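# Open the stapler cover past vertical and leave it

## Task

Swing the stapler's top cover well beyond vertical, far enough that staples could be dropped in from above, and leave the stapler sitting open and upright on the table. It has to stay that way with no help from the robot, so release it and move both grippers away before finishing.

## Robot and tools

Robot: two arms, left_arm and right_arm, each with six joints and a parallel gripper. Scene frame: origin on the table top midway between the arms, +x out over the table, +z up, and left_arm sits on the +y side. The names left and right do not correspond to sides of any image.

Row layout: every command row holds 14 numbers, each in [-1, 1], covering both arms even if only one moves. First left_arm: shoulder, elbow, waist, wrist pitch, wrist yaw, wrist roll, opening. Then right_arm in the same order. Use this order only. For the six joints, 1.0 stands for 1.32 rad (shoulder), 1.276 (elbow), 1.264 (waist), 1.83 (wrist pitch), 1.686 (wrist yaw), 2.022 (wrist roll). The joint numbers are offsets, not poses. The opening is absolute: +1 is fully open, about 0.094 m between pads, and -1 is closed.

Joint ranges in rad: shoulder 0.000 to 3.142, elbow 0.000 to 3.019, waist -2.880 to 2.880, wrist pitch -1.693 to 1.571, wrist yaw -1.571 to 1.571, wrist roll -2.094 to 2.094. The real ends can differ by up to 0.019 rad.
- If an action would push a joint more than 0.019 rad beyond a stated end, that action is refused for both arms.
- If the first action of a call fails this test, or any action is malformed, the whole call does nothing.
- A joint asked past its real end stops there, and the result may print "joint sent to its limit". A missing line does not prove there is more room.

execute_actions(actions): a list of up to 15 actions. Each action is a table of up to 15 rows, one row per 1/30 s control step, so one action lasts 0.5 s. If a table is short, its last row is held for the remaining steps. Inside an action, each row's joint offsets are measured from the angles the arm had when that action began, not from the previous row. For the first action of a call, that means the angles in the latest result. An empty list just returns the current state and images.

move(target, speed, blocking):
- target is one 14-number row. Its offsets count from the "Joint positions" of the latest result that printed them.
- All joints of both arms travel in step, so each gripper follows a curved path. The trip lasts 0.5 to 10 s and is cut off at 10 s.
- speed (0.01 to 2 rad/s, default 0.5) caps the joint with the longest trip. Finger commands are sent at once.
- The motion ignores obstacles and the other arm, and a fast move or a target set deep past a contact hits or presses hard.
- With blocking=false the result comes after 0.5 s while motion continues. Until a result shows the move has ended, you must call wait or stop before any further rows or moves.
- The result adds a "move:" line: the ending (done, off_target, moving, held, fault), limits=held or limits=none, and each arm's joint farthest from its target.

wait(seconds): 0 to 10 s with the last commands held; it returns early if a running move finishes.

stop(): brakes a running move, needing some room, more after a fast one. The fingers keep going.

zoom_image(camera, region): camera is cam_high, cam_low, cam_left_wrist or cam_right_wrist. region is [x0, y0, x1, y1] in that camera's pixels, top-left origin, at most 504 by 504. Image sizes: cam_high and cam_low 896x504, the wrist cameras 616x616. Calibration (K, distortion, T_world_to_cam) is supplied per camera and is only approximately right; wrist-camera poses follow the reported joints.

finished_scene(scene): ends the current scene, given its number. It cannot be undone. Call it only after the cover is open past vertical, the stapler stands by itself and the grippers have let go and moved clear.

Reading results:
- The state line gives each gripper's end_effector_position in metres and end_effector_quat_wxyz in the shared frame. That point lies between the finger pads, about 1 cm behind the tips, and is less exact at long reach. The fingers point along gripper +z and close along gripper y.
- "Joint positions" and "Joint velocities" list the six joints in row order, then the pad gap in m. "Joint targets" shows where the joints are currently being driven.
- Torques are raw drive outputs with offsets and noise, nonzero even in free air.
- grip_measured gives the opening on the command scale, with a fixed error of up to about 1 mm.
- Step readings list joint angles at some steps, and HELD marks steps where an arm was held back.
- "joint command not followed" means a clearance check altered an arm's joint targets. FAULT, MOTOR HOT and OVER-TEMPERATURE FAULT report stops and heating.

Motion limits: each step, a joint's target is held within a lead of its measured angle. The leads are 0.32 shoulder, 0.276 elbow, 0.264 waist, 0.33 wrist pitch, 0.186 wrist yaw and 0.522 wrist roll (rad). If the targets would carry a gripper more than 70 mm from where it is, they are shrunk, so large changes take several actions. Motion left unfinished at the end of an action should be commanded again. Sending zero offsets can let an arm droop; resend offsets toward the intended angles, then zeros.

Gripping: to hold a part, command an opening about 0.03 below grip_measured, or less below it for a lighter hold. Pad force tops out near 50 to 62 N and is weaker on parts under about 2 mm thick.

Avoid: arm-to-arm contact, knocking anything off the table, dropping or slamming parts, hard pushes and long heavy holds that overheat motors. A held or loose part may occasionally be tugged or nudged by outside forces. The robot keeps executing its last command while you compose a reply, and quicker, smoother, lower-effort motion is better.

Each tool is called after ">>>" as name([rows], argument=value, ...), one row to a line, values as JSON.

## Session

I'll start by looking at the scene.

>>> execute_actions(actions=[])

Scene clock: 0.00 s.
left_arm: end_effector_position=(+0.1359, +0.3175, +0.1084) grip_measured=+1.000 end_effector_quat_wxyz=(-0.005, +0.750, +0.661, +0.006) | right_arm: end_effector_position=(+0.6876, -0.4005, +0.2150) grip_measured=+1.000 end_effector_quat_wxyz=(+0.692, +0.247, +0.608, +0.301)
Joint names: [shoulder, elbow, waist, wrist pitch, wrist yaw, wrist roll]
Joint positions: left_arm=[ 0.785  0.541 -0.194 -1.328 -0.015  1.545  0.094] | right_arm=[ 1.89   1.036 -0.246  0.994 -0.107  0.812  0.094]
Joint velocities: left_arm=[-0.015 -0.022 -0.015  0.007  0.007 -0.051  0.   ] | right_arm=[-0.024 -0.007 -0.015  0.007 -0.037 -0.022  0.   ]
Joint torques (N m, as the arm reports them, + toward a larger angle): no reading
Joint targets: left_arm=[0.784 0.572 -0.194 -1.327 -0.015 1.545] | right_arm=[1.898 1.054 -0.246 0.997 -0.107 0.813]

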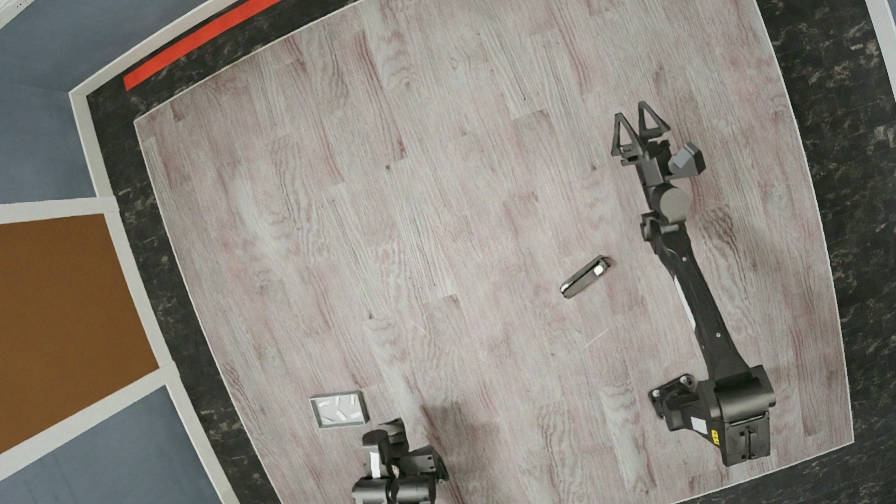

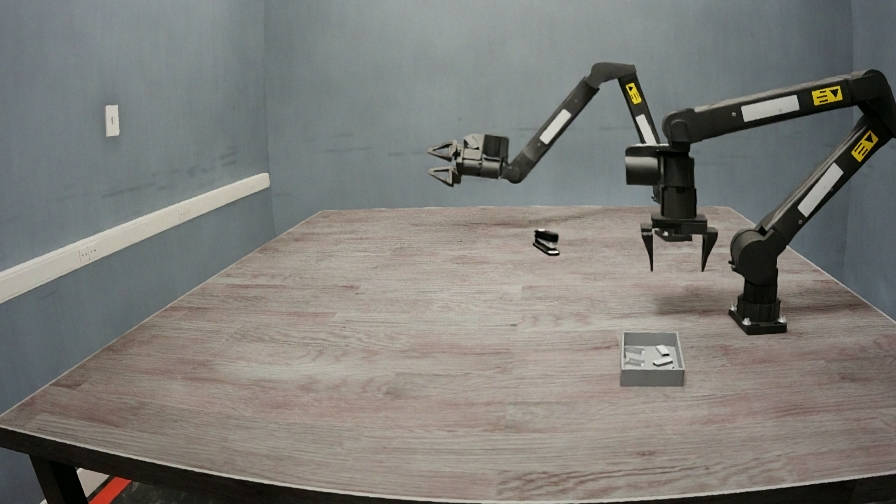

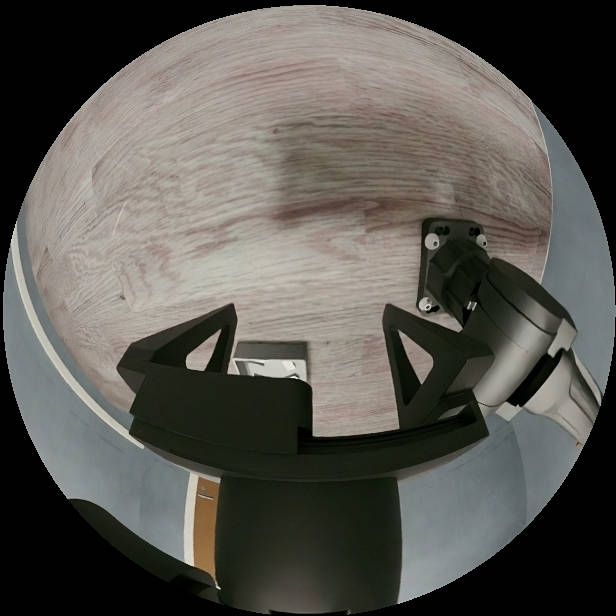

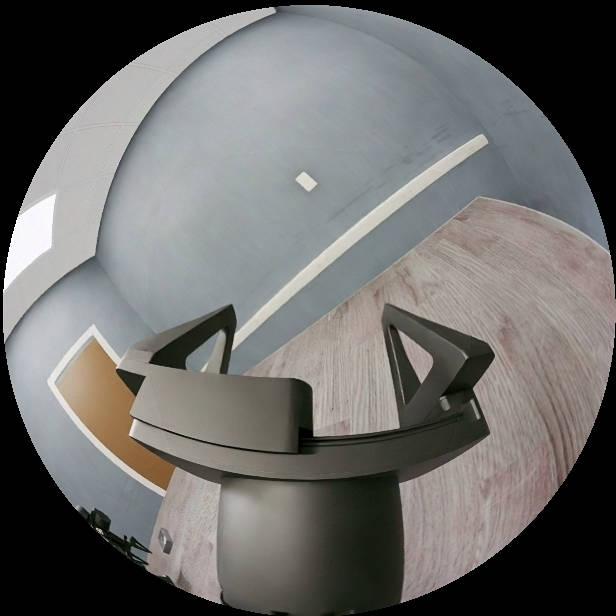

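>>> zoom_image(camera="cam_high", region=[525, 230, 645, 320])

>>> zoom_image(camera="cam_low", region=[500, 205, 600, 275])

Region (525, 230, 645, 320) of cam_high's 896x504 image, scaled by 4.200, with more detail than that image has; it fills the top 378 rows of this view, and the rest is white.

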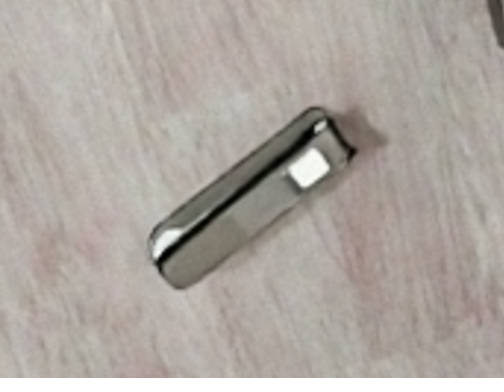

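Region (500, 205, 600, 275) of cam_low's 896x504 image, scaled by 5.040, with more detail than that image has; it fills the top 353 rows of this view, and the rest is white.

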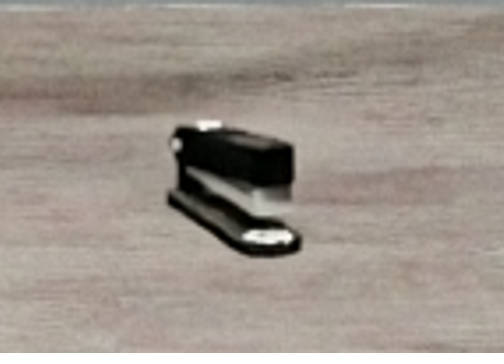

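>>> move(target=[0, 0.024, -0.593, 0, 0, 0, 1, 0.006, 0.014, 0.277, 0, 0, 0, 1], speed=0.8)

Scene clock: 45.87 s.
left_arm: end_effector_position=(+0.0745, +0.2080, +0.1084) grip_measured=+1.000 end_effector_quat_wxyz=(-0.002, +0.939, +0.343, +0.007) | right_arm: end_effector_position=(+0.6577, -0.1537, +0.2150) grip_measured=+1.000 end_effector_quat_wxyz=(+0.627, +0.135, +0.642, +0.420)
Joint names: [shoulder, elbow, waist, wrist pitch, wrist yaw, wrist roll]
Joint positions: left_arm=[ 0.785  0.541 -0.938 -1.328 -0.015  1.545  0.094] | right_arm=[ 1.89   1.036  0.112  0.994 -0.107  0.812  0.094]
Joint velocities: left_arm=[-0.005  0.002 -0.015  0.002 -0.066 -0.037  0.   ] | right_arm=[ 0.005 -0.002 -0.015 -0.007 -0.095 -0.051  0.   ]
Joint torques (N m, as the arm reports them, + toward a larger angle): left_arm=[-0.98  9.79  0.26  0.26  0.11  0.07] | right_arm=[-19.83   9.66   0.36   1.72  -0.03  -0.05]
Joint targets: left_arm=[0.785 0.572 -0.943 -1.328 -0.015 1.545] | right_arm=[1.898 1.054 0.105 0.994 -0.107 0.812]
move: off_target (left_arm); limits=none; left_arm: farthest joint: the elbow, 0.030 radians from its target (0.030 radians at the start); right_arm: farthest joint: the elbow, 0.017 radians from its target (0.017 radians at the start)
camera_calibration (this result's frames):
cam_left_wrist: T_world_to_cam=[[-0.642928, 0.765926, -0.00132521, -0.114348], [0.611209, 0.514098, 0.60177, -0.208972], [0.461593, 0.386085, -0.798668, 0.0954616], [0, 0, 0, 1]] pos_world=[0.0101435, 0.158158, 0.201844]
cam_right_wrist: T_world_to_cam=[[0.353461, -0.61728, -0.702873, -0.175719], [-0.681981, 0.344252, -0.645285, 0.64318], [0.640287, 0.707429, -0.299294, -0.126475], [0, 0, 0, 1]] pos_world=[0.581726, -0.240412, 0.253673]

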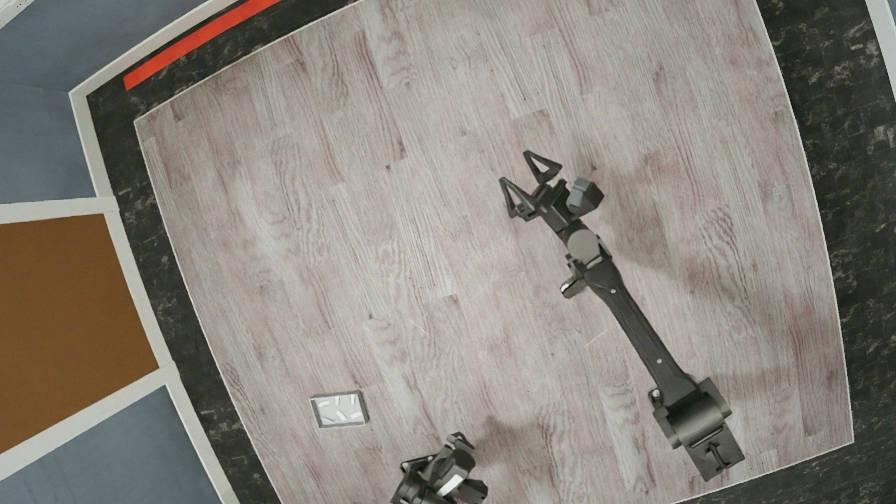

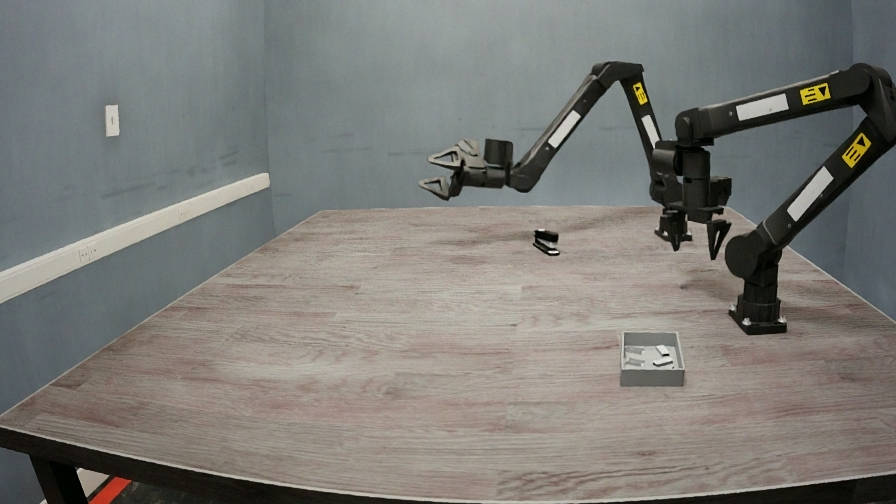

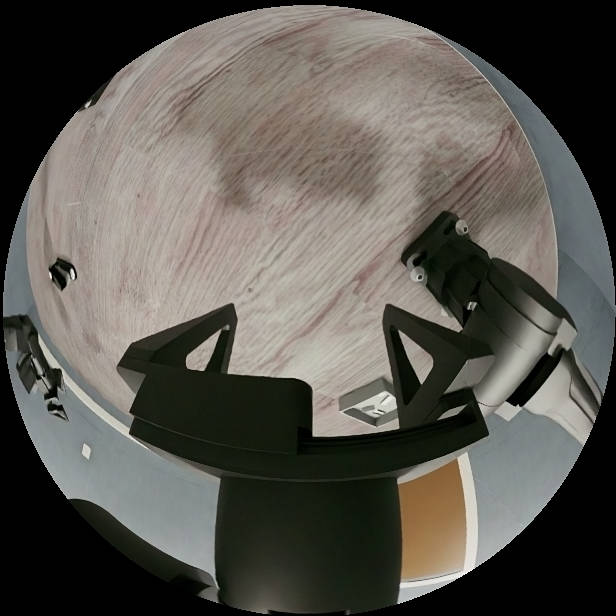

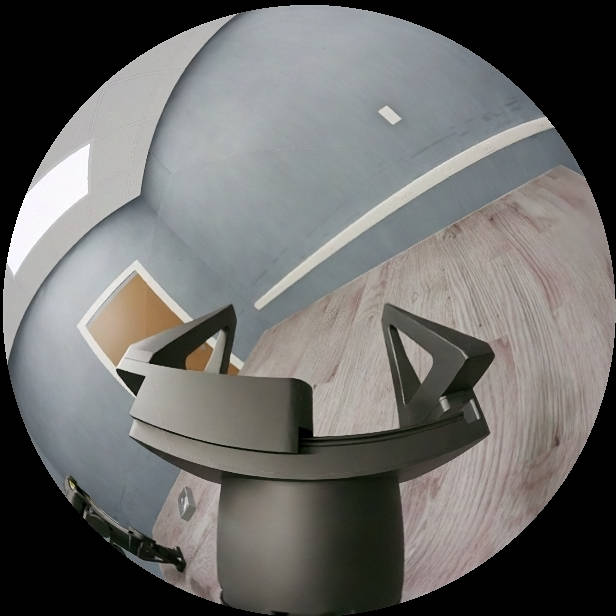

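>>> move(target=[0, 0.42, 0, 0, 0, 0, 1, 0.006, 0.014, 0, -0.27, 0, 0, 1], speed=0.8)

Scene clock: 57.23 s.
left_arm: end_effector_position=(+0.1462, +0.1185, +0.3206) grip_measured=+1.000 end_effector_quat_wxyz=(+0.226, +0.911, +0.335, +0.084) | right_arm: end_effector_position=(+0.6460, -0.1570, +0.0978) grip_measured=+1.000 end_effector_quat_wxyz=(+0.469, +0.188, +0.796, +0.334)
Joint names: [shoulder, elbow, waist, wrist pitch, wrist yaw, wrist roll]
Joint positions: left_arm=[ 0.784  1.027 -0.938 -1.328 -0.015  1.545  0.094] | right_arm=[ 1.89   1.036  0.112  0.508 -0.107  0.812  0.094]
Joint velocities: left_arm=[-0.015  0.017 -0.005 -0.002  0.022 -0.051  0.   ] | right_arm=[-0.005  0.002 -0.005 -0.012 -0.051  0.022  0.   ]
Joint torques (N m, as the arm reports them, + toward a larger angle): left_arm=[-2.3  11.98  0.48  0.99  0.09  0.03] | right_arm=[-19.98   9.72   0.64   1.45  -0.04  -0.05]
Joint targets: left_arm=[0.785 1.077 -0.938 -1.328 -0.015 1.545] | right_arm=[1.898 1.054 0.112 0.499 -0.107 0.812]
move: off_target (left_arm); limits=none; left_arm: farthest joint: the elbow, 0.050 radians from its target (0.535 radians at the start); right_arm: farthest joint: the elbow, 0.017 radians from its target (0.017 radians at the start)
camera_calibration (this result's frames):
cam_left_wrist: T_world_to_cam=[[-0.570048, 0.674962, -0.468479, 0.150508], [0.436712, 0.731893, 0.523082, -0.309571], [0.695937, 0.0935913, -0.711978, 0.239024], [0, 0, 0, 1]] pos_world=[0.0546446, 0.102615, 0.402621]
cam_right_wrist: T_world_to_cam=[[0.0180432, -0.71146, -0.702495, -0.0541605], [-0.909344, 0.280412, -0.307347, 0.664474], [0.415653, 0.644355, -0.641902, 0.0169761], [0, 0, 0, 1]] pos_world=[0.598157, -0.235798, 0.177073]

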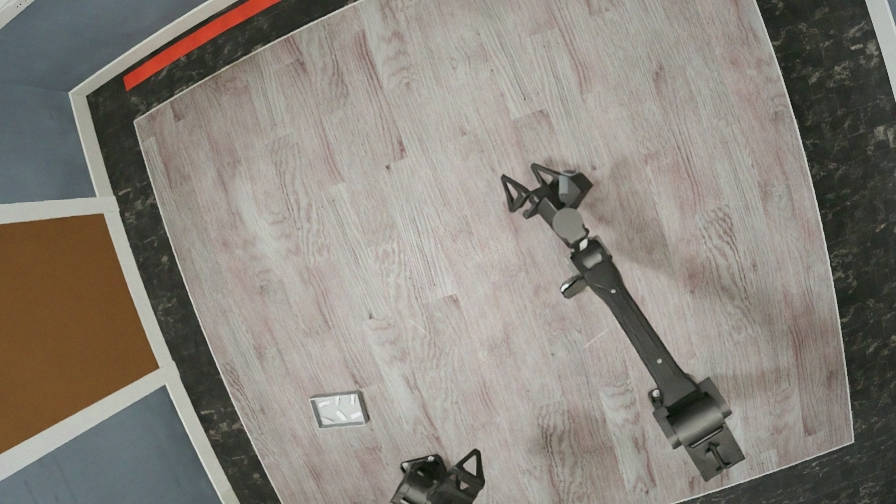

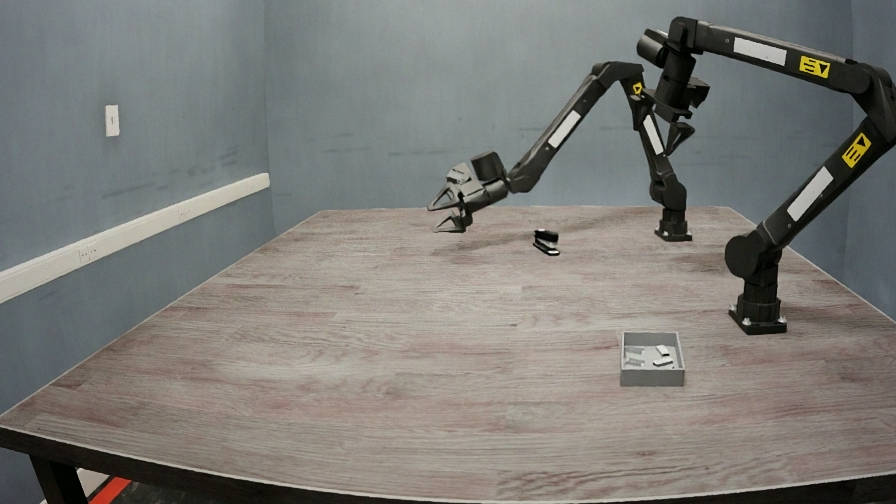

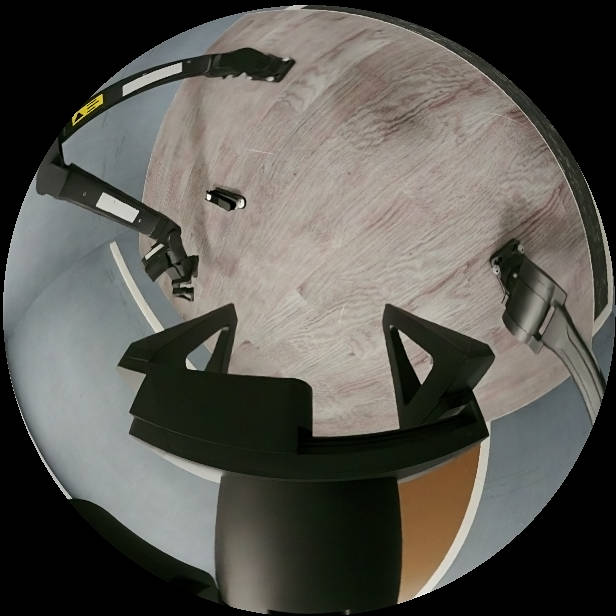

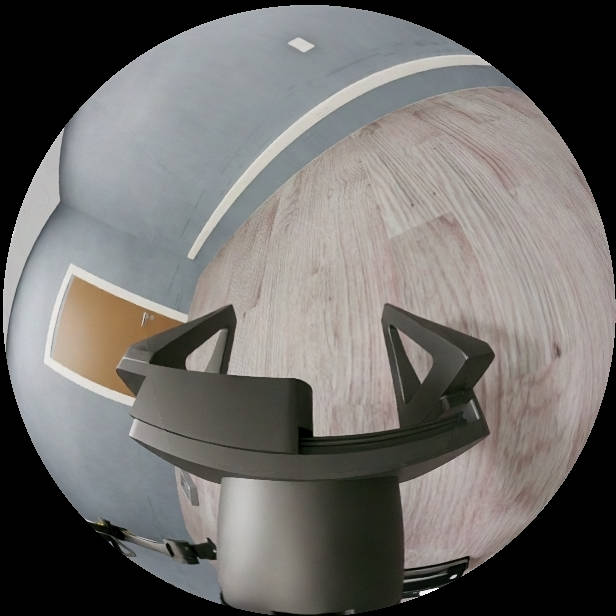

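>>> move(target=[0.38, 0.039, 0, 0, 0, 0, 1, -0.43, 0.014, 0, 0, 0, 0, 1], speed=0.8)

Scene clock: 73.90 s.
left_arm: end_effector_position=(+0.1832, +0.0723, +0.1652) grip_measured=+1.000 end_effector_quat_wxyz=(-0.016, +0.939, +0.343, +0.002) | right_arm: end_effector_position=(+0.5549, -0.1826, +0.4733) grip_measured=+1.000 end_effector_quat_wxyz=(+0.657, +0.123, +0.604, +0.435)
Joint names: [shoulder, elbow, waist, wrist pitch, wrist yaw, wrist roll]
Joint positions: left_arm=[ 1.299  1.027 -0.938 -1.328 -0.015  1.545  0.094] | right_arm=[ 1.299  1.036  0.112  0.507 -0.107  0.812  0.094]
Joint velocities: left_arm=[-0.015 -0.012 -0.015  0.027  0.051  0.022  0.   ] | right_arm=[-0.005 -0.002 -0.024 -0.002 -0.037  0.007  0.   ]
Joint torques (N m, as the arm reports them, + toward a larger angle): left_arm=[-10.69  11.16   0.52   0.24   0.1    0.08] | right_arm=[-10.59  12.54   0.68   1.65  -0.02  -0.04]
Joint targets: left_arm=[1.285 1.077 -0.938 -1.328 -0.015 1.545] | right_arm=[1.323 1.054 0.112 0.508 -0.107 0.812]
move: off_target (left_arm, right_arm); limits=none; left_arm: farthest joint: the elbow, 0.050 radians from its target (0.050 radians at the start); right_arm: farthest joint: the shoulder, 0.024 radians from its target (0.568 radians at the start)
camera_calibration (this result's frames):
cam_left_wrist: T_world_to_cam=[[-0.642689, 0.765628, 0.0276558, 0.0547885], [0.622121, 0.500478, 0.602069, -0.24089], [0.44712, 0.404149, -0.797965, 0.144242], [0, 0, 0, 1]] pos_world=[0.120581, 0.0203171, 0.258617]
cam_right_wrist: T_world_to_cam=[[0.422653, -0.597852, -0.68113, -0.0207907], [-0.614716, 0.363139, -0.700182, 0.741794], [0.66595, 0.714635, -0.214027, -0.016215], [0, 0, 0, 1]] pos_world=[0.475578, -0.270216, 0.501759]

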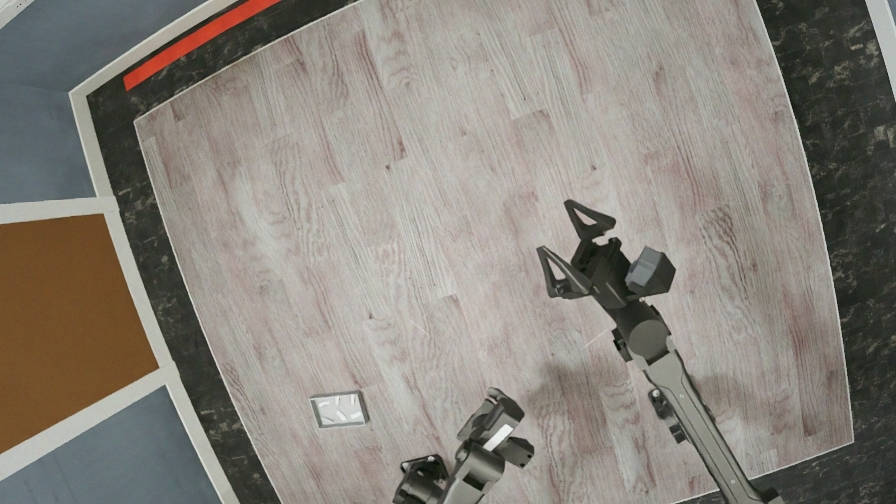

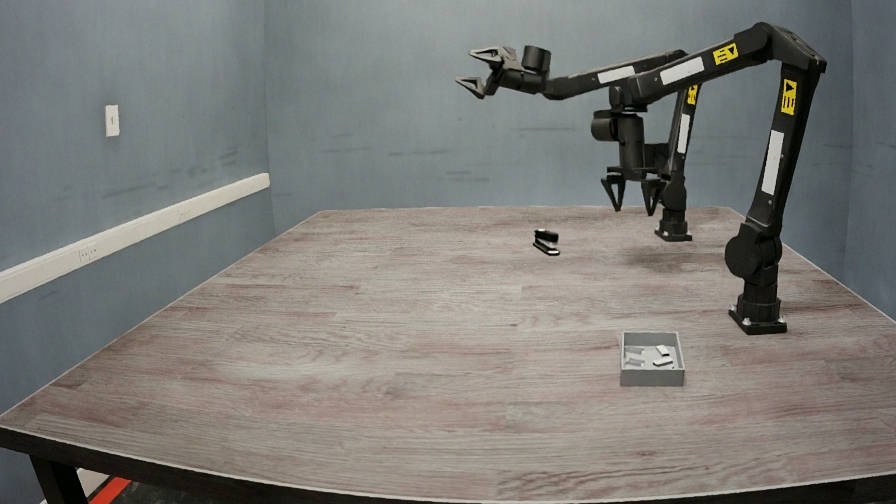

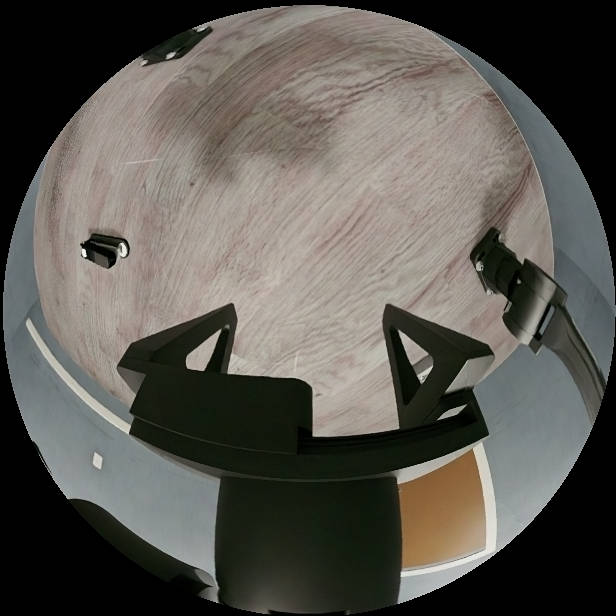

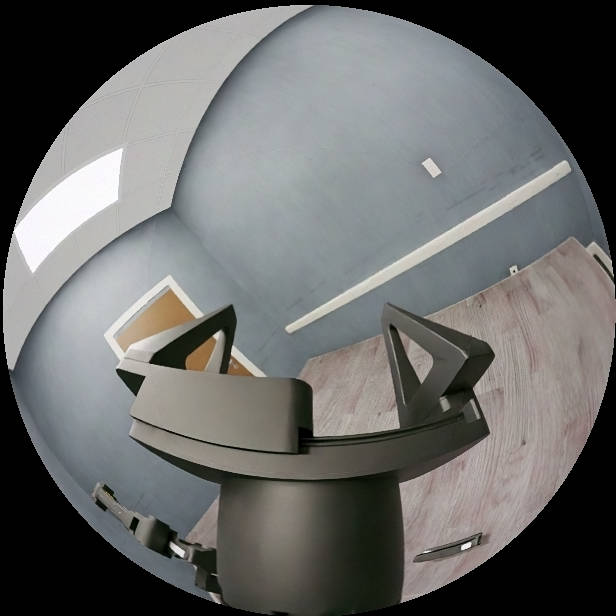

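>>> move(target=[-0.011, 0.039, 0, 0, 0, 0, 1, 0.034, -0.009, 0.037, -0.964, 0.063, 0.365, 1], speed=1.2)

>>> zoom_image(camera="cam_right_wrist", region=[158, 150, 458, 450])

Scene clock: 103.60 s.
left_arm: end_effector_position=(+0.1832, +0.0723, +0.1652) grip_measured=+1.000 end_effector_quat_wxyz=(-0.016, +0.939, +0.343, +0.002) | right_arm: end_effector_position=(+0.3388, -0.2475, +0.1596) grip_measured=+1.000 end_effector_quat_wxyz=(+0.008, +0.577, +0.817, +0.014)
Joint names: [shoulder, elbow, waist, wrist pitch, wrist yaw, wrist roll]
Joint positions: left_arm=[ 1.299  1.027 -0.938 -1.328 -0.015  1.545  0.094] | right_arm=[ 1.317  1.028  0.149 -1.249 -0.004  1.541  0.094]
Joint velocities: left_arm=[ 0.005 -0.012 -0.015  0.017  0.007  0.037  0.   ] | right_arm=[ 0.005  0.007 -0.015  0.017  0.037 -0.022  0.   ]
Joint torques (N m, as the arm reports them, + toward a larger angle): left_arm=[-10.38  11.02   0.53   0.27   0.09   0.07] | right_arm=[-9.23  9.15  1.45 -0.01  0.21  0.13]
Joint targets: left_arm=[1.285 1.077 -0.938 -1.328 -0.015 1.545] | right_arm=[1.343 1.024 0.158 -1.257 -0.001 1.550]
move: off_target (left_arm, right_arm); limits=none; left_arm: farthest joint: the elbow, 0.050 radians from its target (0.050 radians at the start); right_arm: farthest joint: the shoulder, 0.027 radians from its target (0.045 radians at the start)
camera_calibration (this result's frames):
cam_left_wrist: T_world_to_cam=[[-0.642689, 0.765628, 0.0276558, 0.0547885], [0.622121, 0.500478, 0.602069, -0.24089], [0.44712, 0.404149, -0.797965, 0.144242], [0, 0, 0, 1]] pos_world=[0.120581, 0.0203171, 0.258617]
cam_right_wrist: T_world_to_cam=[[-0.939149, -0.341975, -0.0324499, 0.239265], [-0.293897, 0.751008, 0.591279, 0.194088], [-0.177832, 0.564836, -0.805814, 0.450232], [0, 0, 0, 1]] pos_world=[0.361814, -0.318246, 0.255807]

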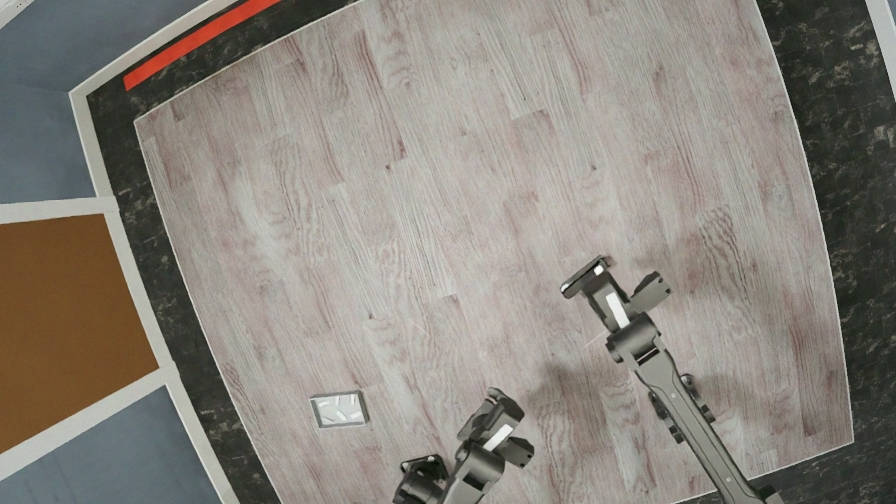

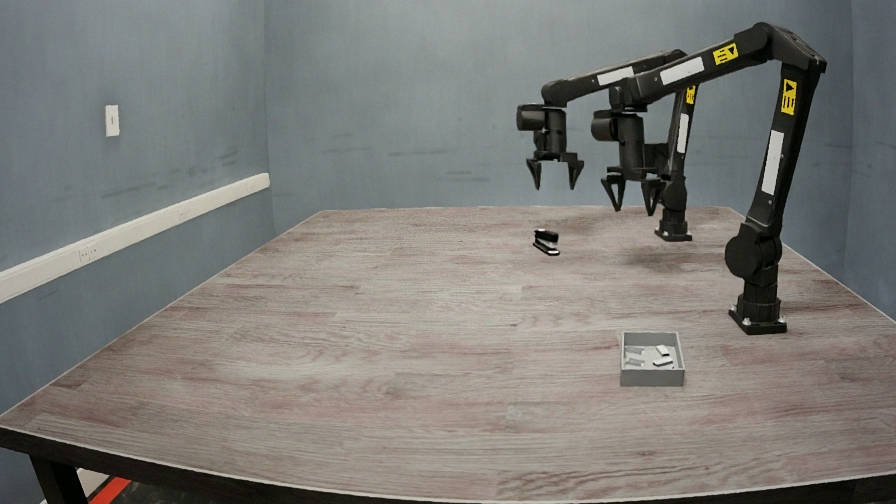

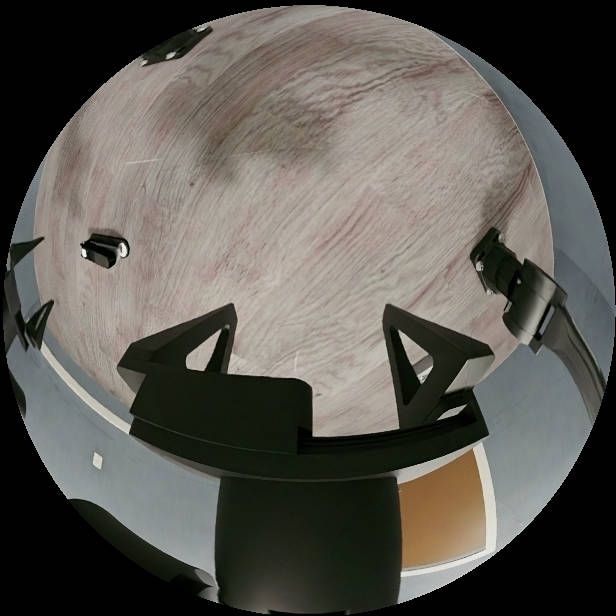

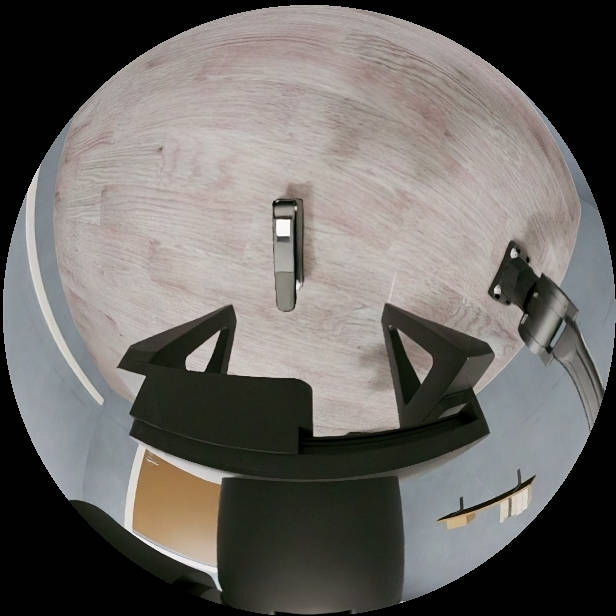

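Region (158, 150, 458, 450) of cam_right_wrist's 616x616 image, scaled by 1.680, with more detail than that image has.

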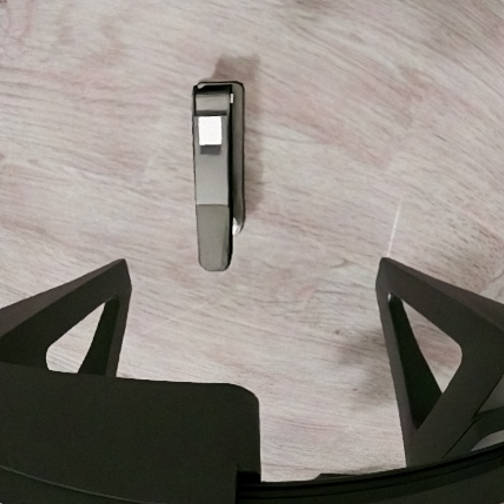

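>>> move(target=[0.272, -0.158, 0.098, 0.853, 0.244, -0.620, 1, 0.110, 0.04, 0.089, 0.026, 0.002, 0.071, 1], speed=1.0)

>>> zoom_image(camera="cam_left_wrist", region=[158, 120, 458, 420])

Scene clock: 139.53 s.
left_arm: end_effector_position=(+0.3237, -0.1083, +0.0863) grip_measured=+1.000 end_effector_quat_wxyz=(+0.396, +0.527, +0.700, -0.276) | right_arm: end_effector_position=(+0.3368, -0.2067, +0.1194) grip_measured=+1.000 end_effector_quat_wxyz=(-0.012, +0.589, +0.808, -0.017)
Joint names: [shoulder, elbow, waist, wrist pitch, wrist yaw, wrist roll]
Joint positions: left_arm=[ 1.658  0.833 -0.824  0.209  0.394  0.304  0.094] | right_arm=[ 1.437  1.034  0.253 -1.21  -0.004  1.675  0.094]
Joint velocities: left_arm=[-0.015 -0.007 -0.005 -0.017  0.022 -0.081  0.   ] | right_arm=[ 0.005  0.002 -0.005  0.012  0.066 -0.051  0.   ]
Joint torques (N m, as the arm reports them, + toward a larger angle): left_arm=[-13.77   5.89   1.37   2.31   0.31  -0.03] | right_arm=[-10.93  12.94   1.28   0.47   0.2    0.14]
Joint targets: left_arm=[1.658 0.826 -0.814 0.234 0.397 0.292] | right_arm=[1.463 1.079 0.261 -1.202 -0.001 1.684]
move: off_target (left_arm, right_arm); limits=none; left_arm: farthest joint: the wrist pitch, 0.024 radians from its target (1.561 radians at the start); right_arm: farthest joint: the elbow, 0.045 radians from its target (0.051 radians at the start)
camera_calibration (this result's frames):
cam_left_wrist: T_world_to_cam=[[-0.955729, -0.292226, -0.03445, 0.277639], [-0.259894, 0.893237, -0.366855, 0.22129], [0.137976, -0.341661, -0.92964, 0.122143], [0, 0, 0, 1]] pos_world=[0.306006, -0.0748001, 0.204296]
cam_right_wrist: T_world_to_cam=[[-0.948787, -0.312925, 0.0433759, 0.250249], [-0.228781, 0.775272, 0.588738, 0.170061], [-0.217859, 0.548663, -0.807159, 0.404691], [0, 0, 0, 1]] pos_world=[0.364505, -0.275574, 0.215674]

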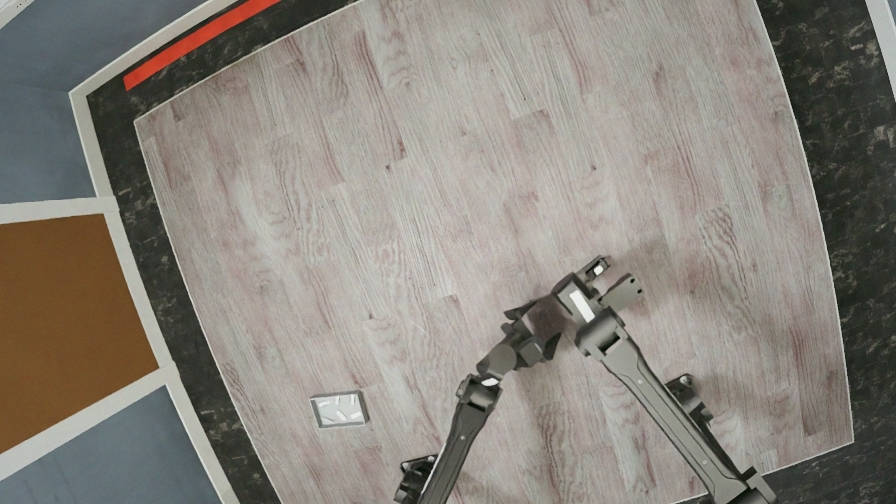

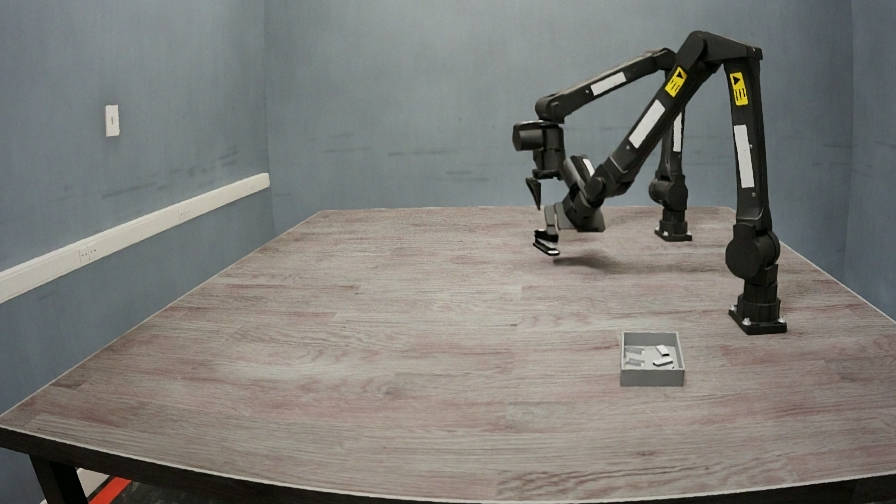

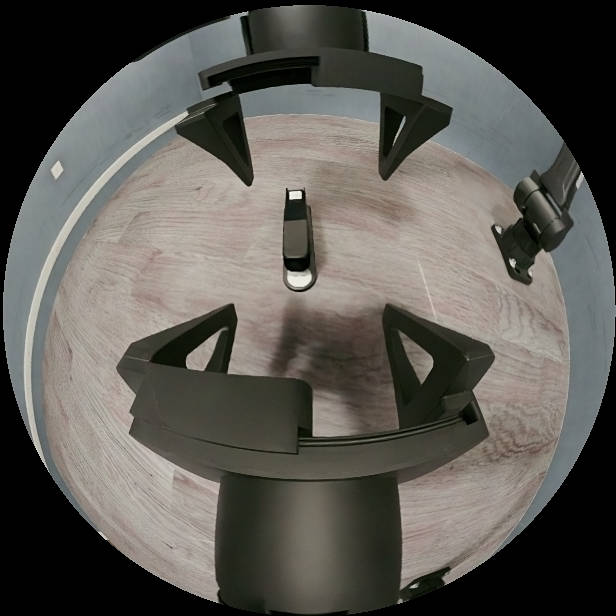

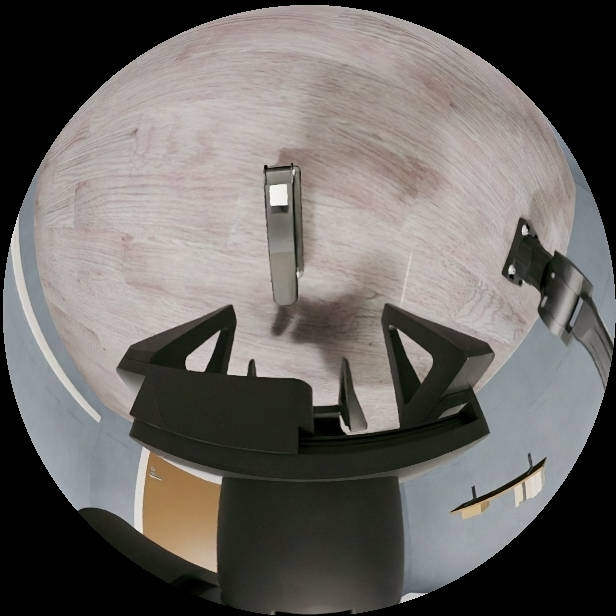

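Region (158, 120, 458, 420) of cam_left_wrist's 616x616 image, scaled by 1.680, with more detail than that image has.

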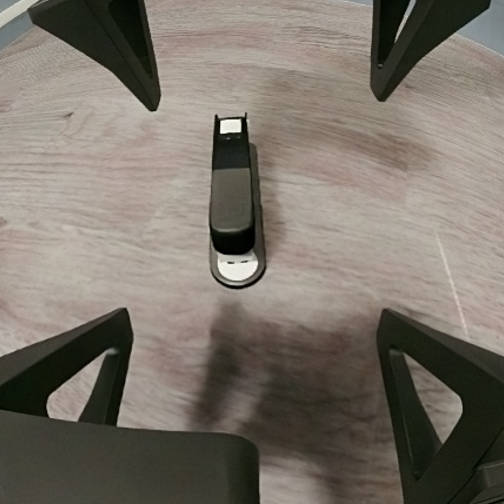

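>>> zoom_image(camera="cam_right_wrist", region=[225, 150, 345, 320])

>>> zoom_image(camera="cam_left_wrist", region=[250, 175, 350, 300])

Region (225, 150, 345, 320) of cam_right_wrist's 616x616 image, scaled by 2.965, with more detail than that image has; it fills the left 356 columns of this view, and the rest is white.

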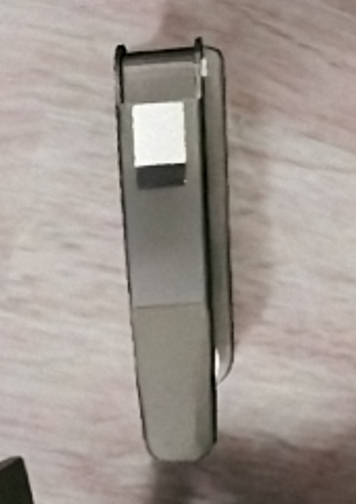

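Region (250, 175, 350, 300) of cam_left_wrist's 616x616 image, scaled by 4.032, with more detail than that image has; it fills the left 403 columns of this view, and the rest is white.

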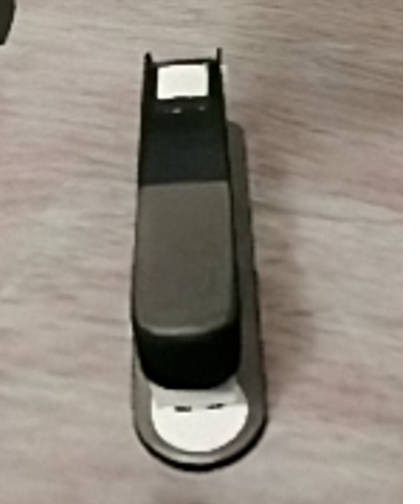

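>>> move(target=[0.2545, 0.1646, -0.0506, 0.2049, -0.0136, -0.0747, 1, 0.0595, -0.0235, -0.1637, 0.070, 0.002, -0.1106, -1], speed=0.4)

Scene clock: 197.63 s.
left_arm: end_effector_position=(+0.3583, -0.1879, +0.0221) grip_measured=+1.000 end_effector_quat_wxyz=(+0.442, +0.486, +0.683, -0.321) | right_arm: end_effector_position=(+0.3789, -0.2764, +0.0918) grip_measured=-0.996 end_effector_quat_wxyz=(-0.001, +0.585, +0.811, +0.001)
Joint names: [shoulder, elbow, waist, wrist pitch, wrist yaw, wrist roll]
Joint positions: left_arm=[ 2.     0.994 -0.879  0.558  0.373  0.164  0.094] | right_arm=[ 1.489  1.011  0.049 -1.091 -0.003  1.461  0.   ]
Joint velocities: left_arm=[-0.005 -0.002  0.005 -0.002 -0.066  0.066  0.   ] | right_arm=[ 0.005  0.002  0.005  0.012  0.007 -0.051 -0.   ]
Joint torques (N m, as the arm reports them, + toward a larger angle): left_arm=[-17.97   9.    -0.08   2.37   0.05  -0.02] | right_arm=[-11.14   8.14   0.4    0.58   0.17  -0.06]
Joint targets: left_arm=[1.994 1.043 -0.888 0.584 0.371 0.153] | right_arm=[1.516 1.004 0.046 -1.082 -0.000 1.452]
move: off_target (left_arm, right_arm); limits=none; left_arm: farthest joint: the elbow, 0.050 radians from its target (0.211 radians at the start); right_arm: farthest joint: the shoulder, 0.026 radians from its target (0.078 radians at the start)
camera_calibration (this result's frames):
cam_left_wrist: T_world_to_cam=[[-0.946504, -0.322638, 0.00589207, 0.275345], [-0.282161, 0.818623, -0.500241, 0.274751], [0.156573, -0.475143, -0.865866, -0.00266118], [0, 0, 0, 1]] pos_world=[0.338556, -0.137345, 0.133515]
cam_right_wrist: T_world_to_cam=[[-0.946375, -0.323068, -0.000988542, 0.269865], [-0.261032, 0.762839, 0.591557, 0.258484], [-0.190359, 0.560093, -0.806263, 0.422475], [0, 0, 0, 1]] pos_world=[0.403287, -0.346622, 0.187984]

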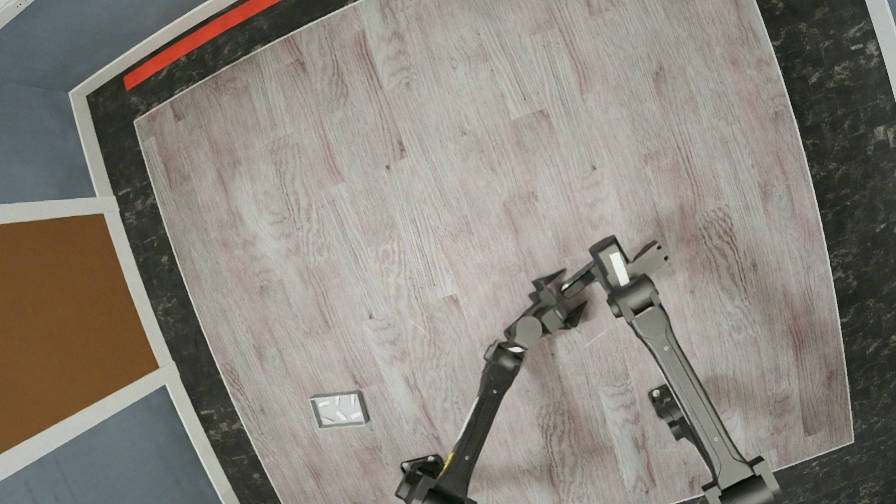

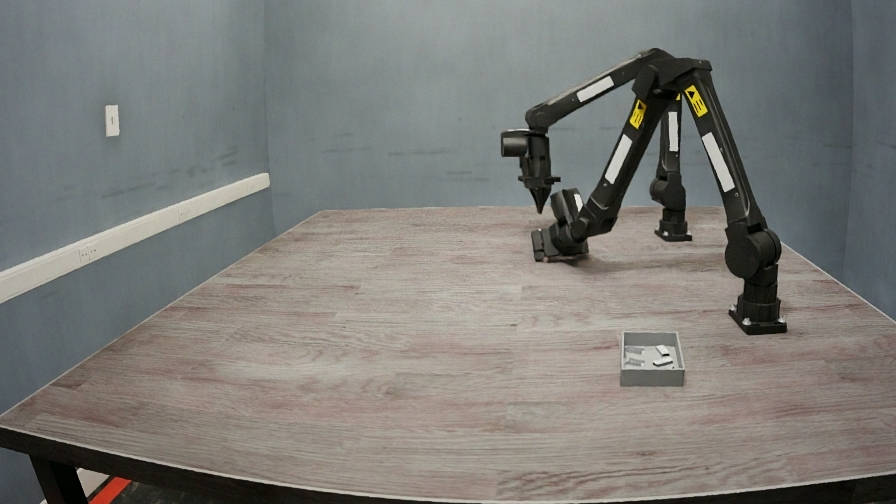

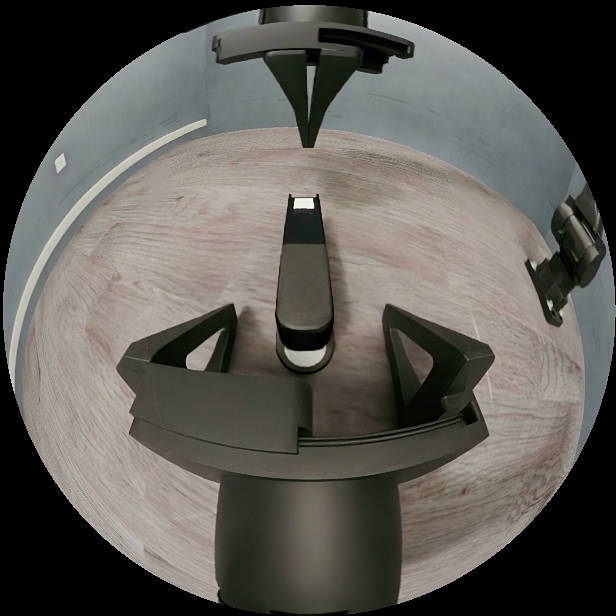

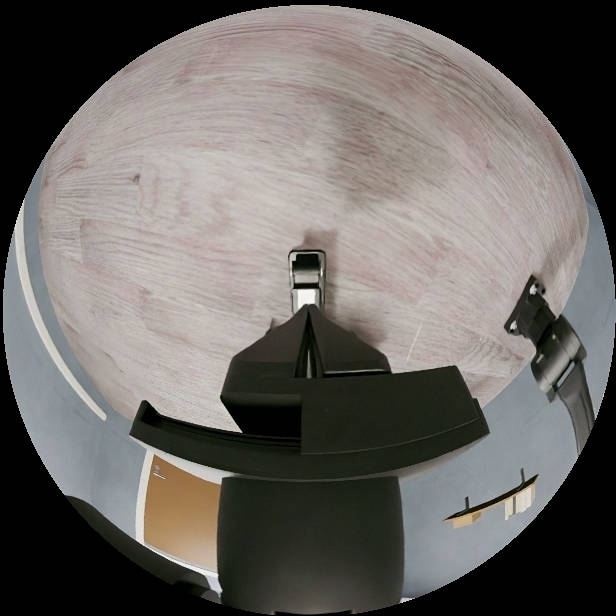

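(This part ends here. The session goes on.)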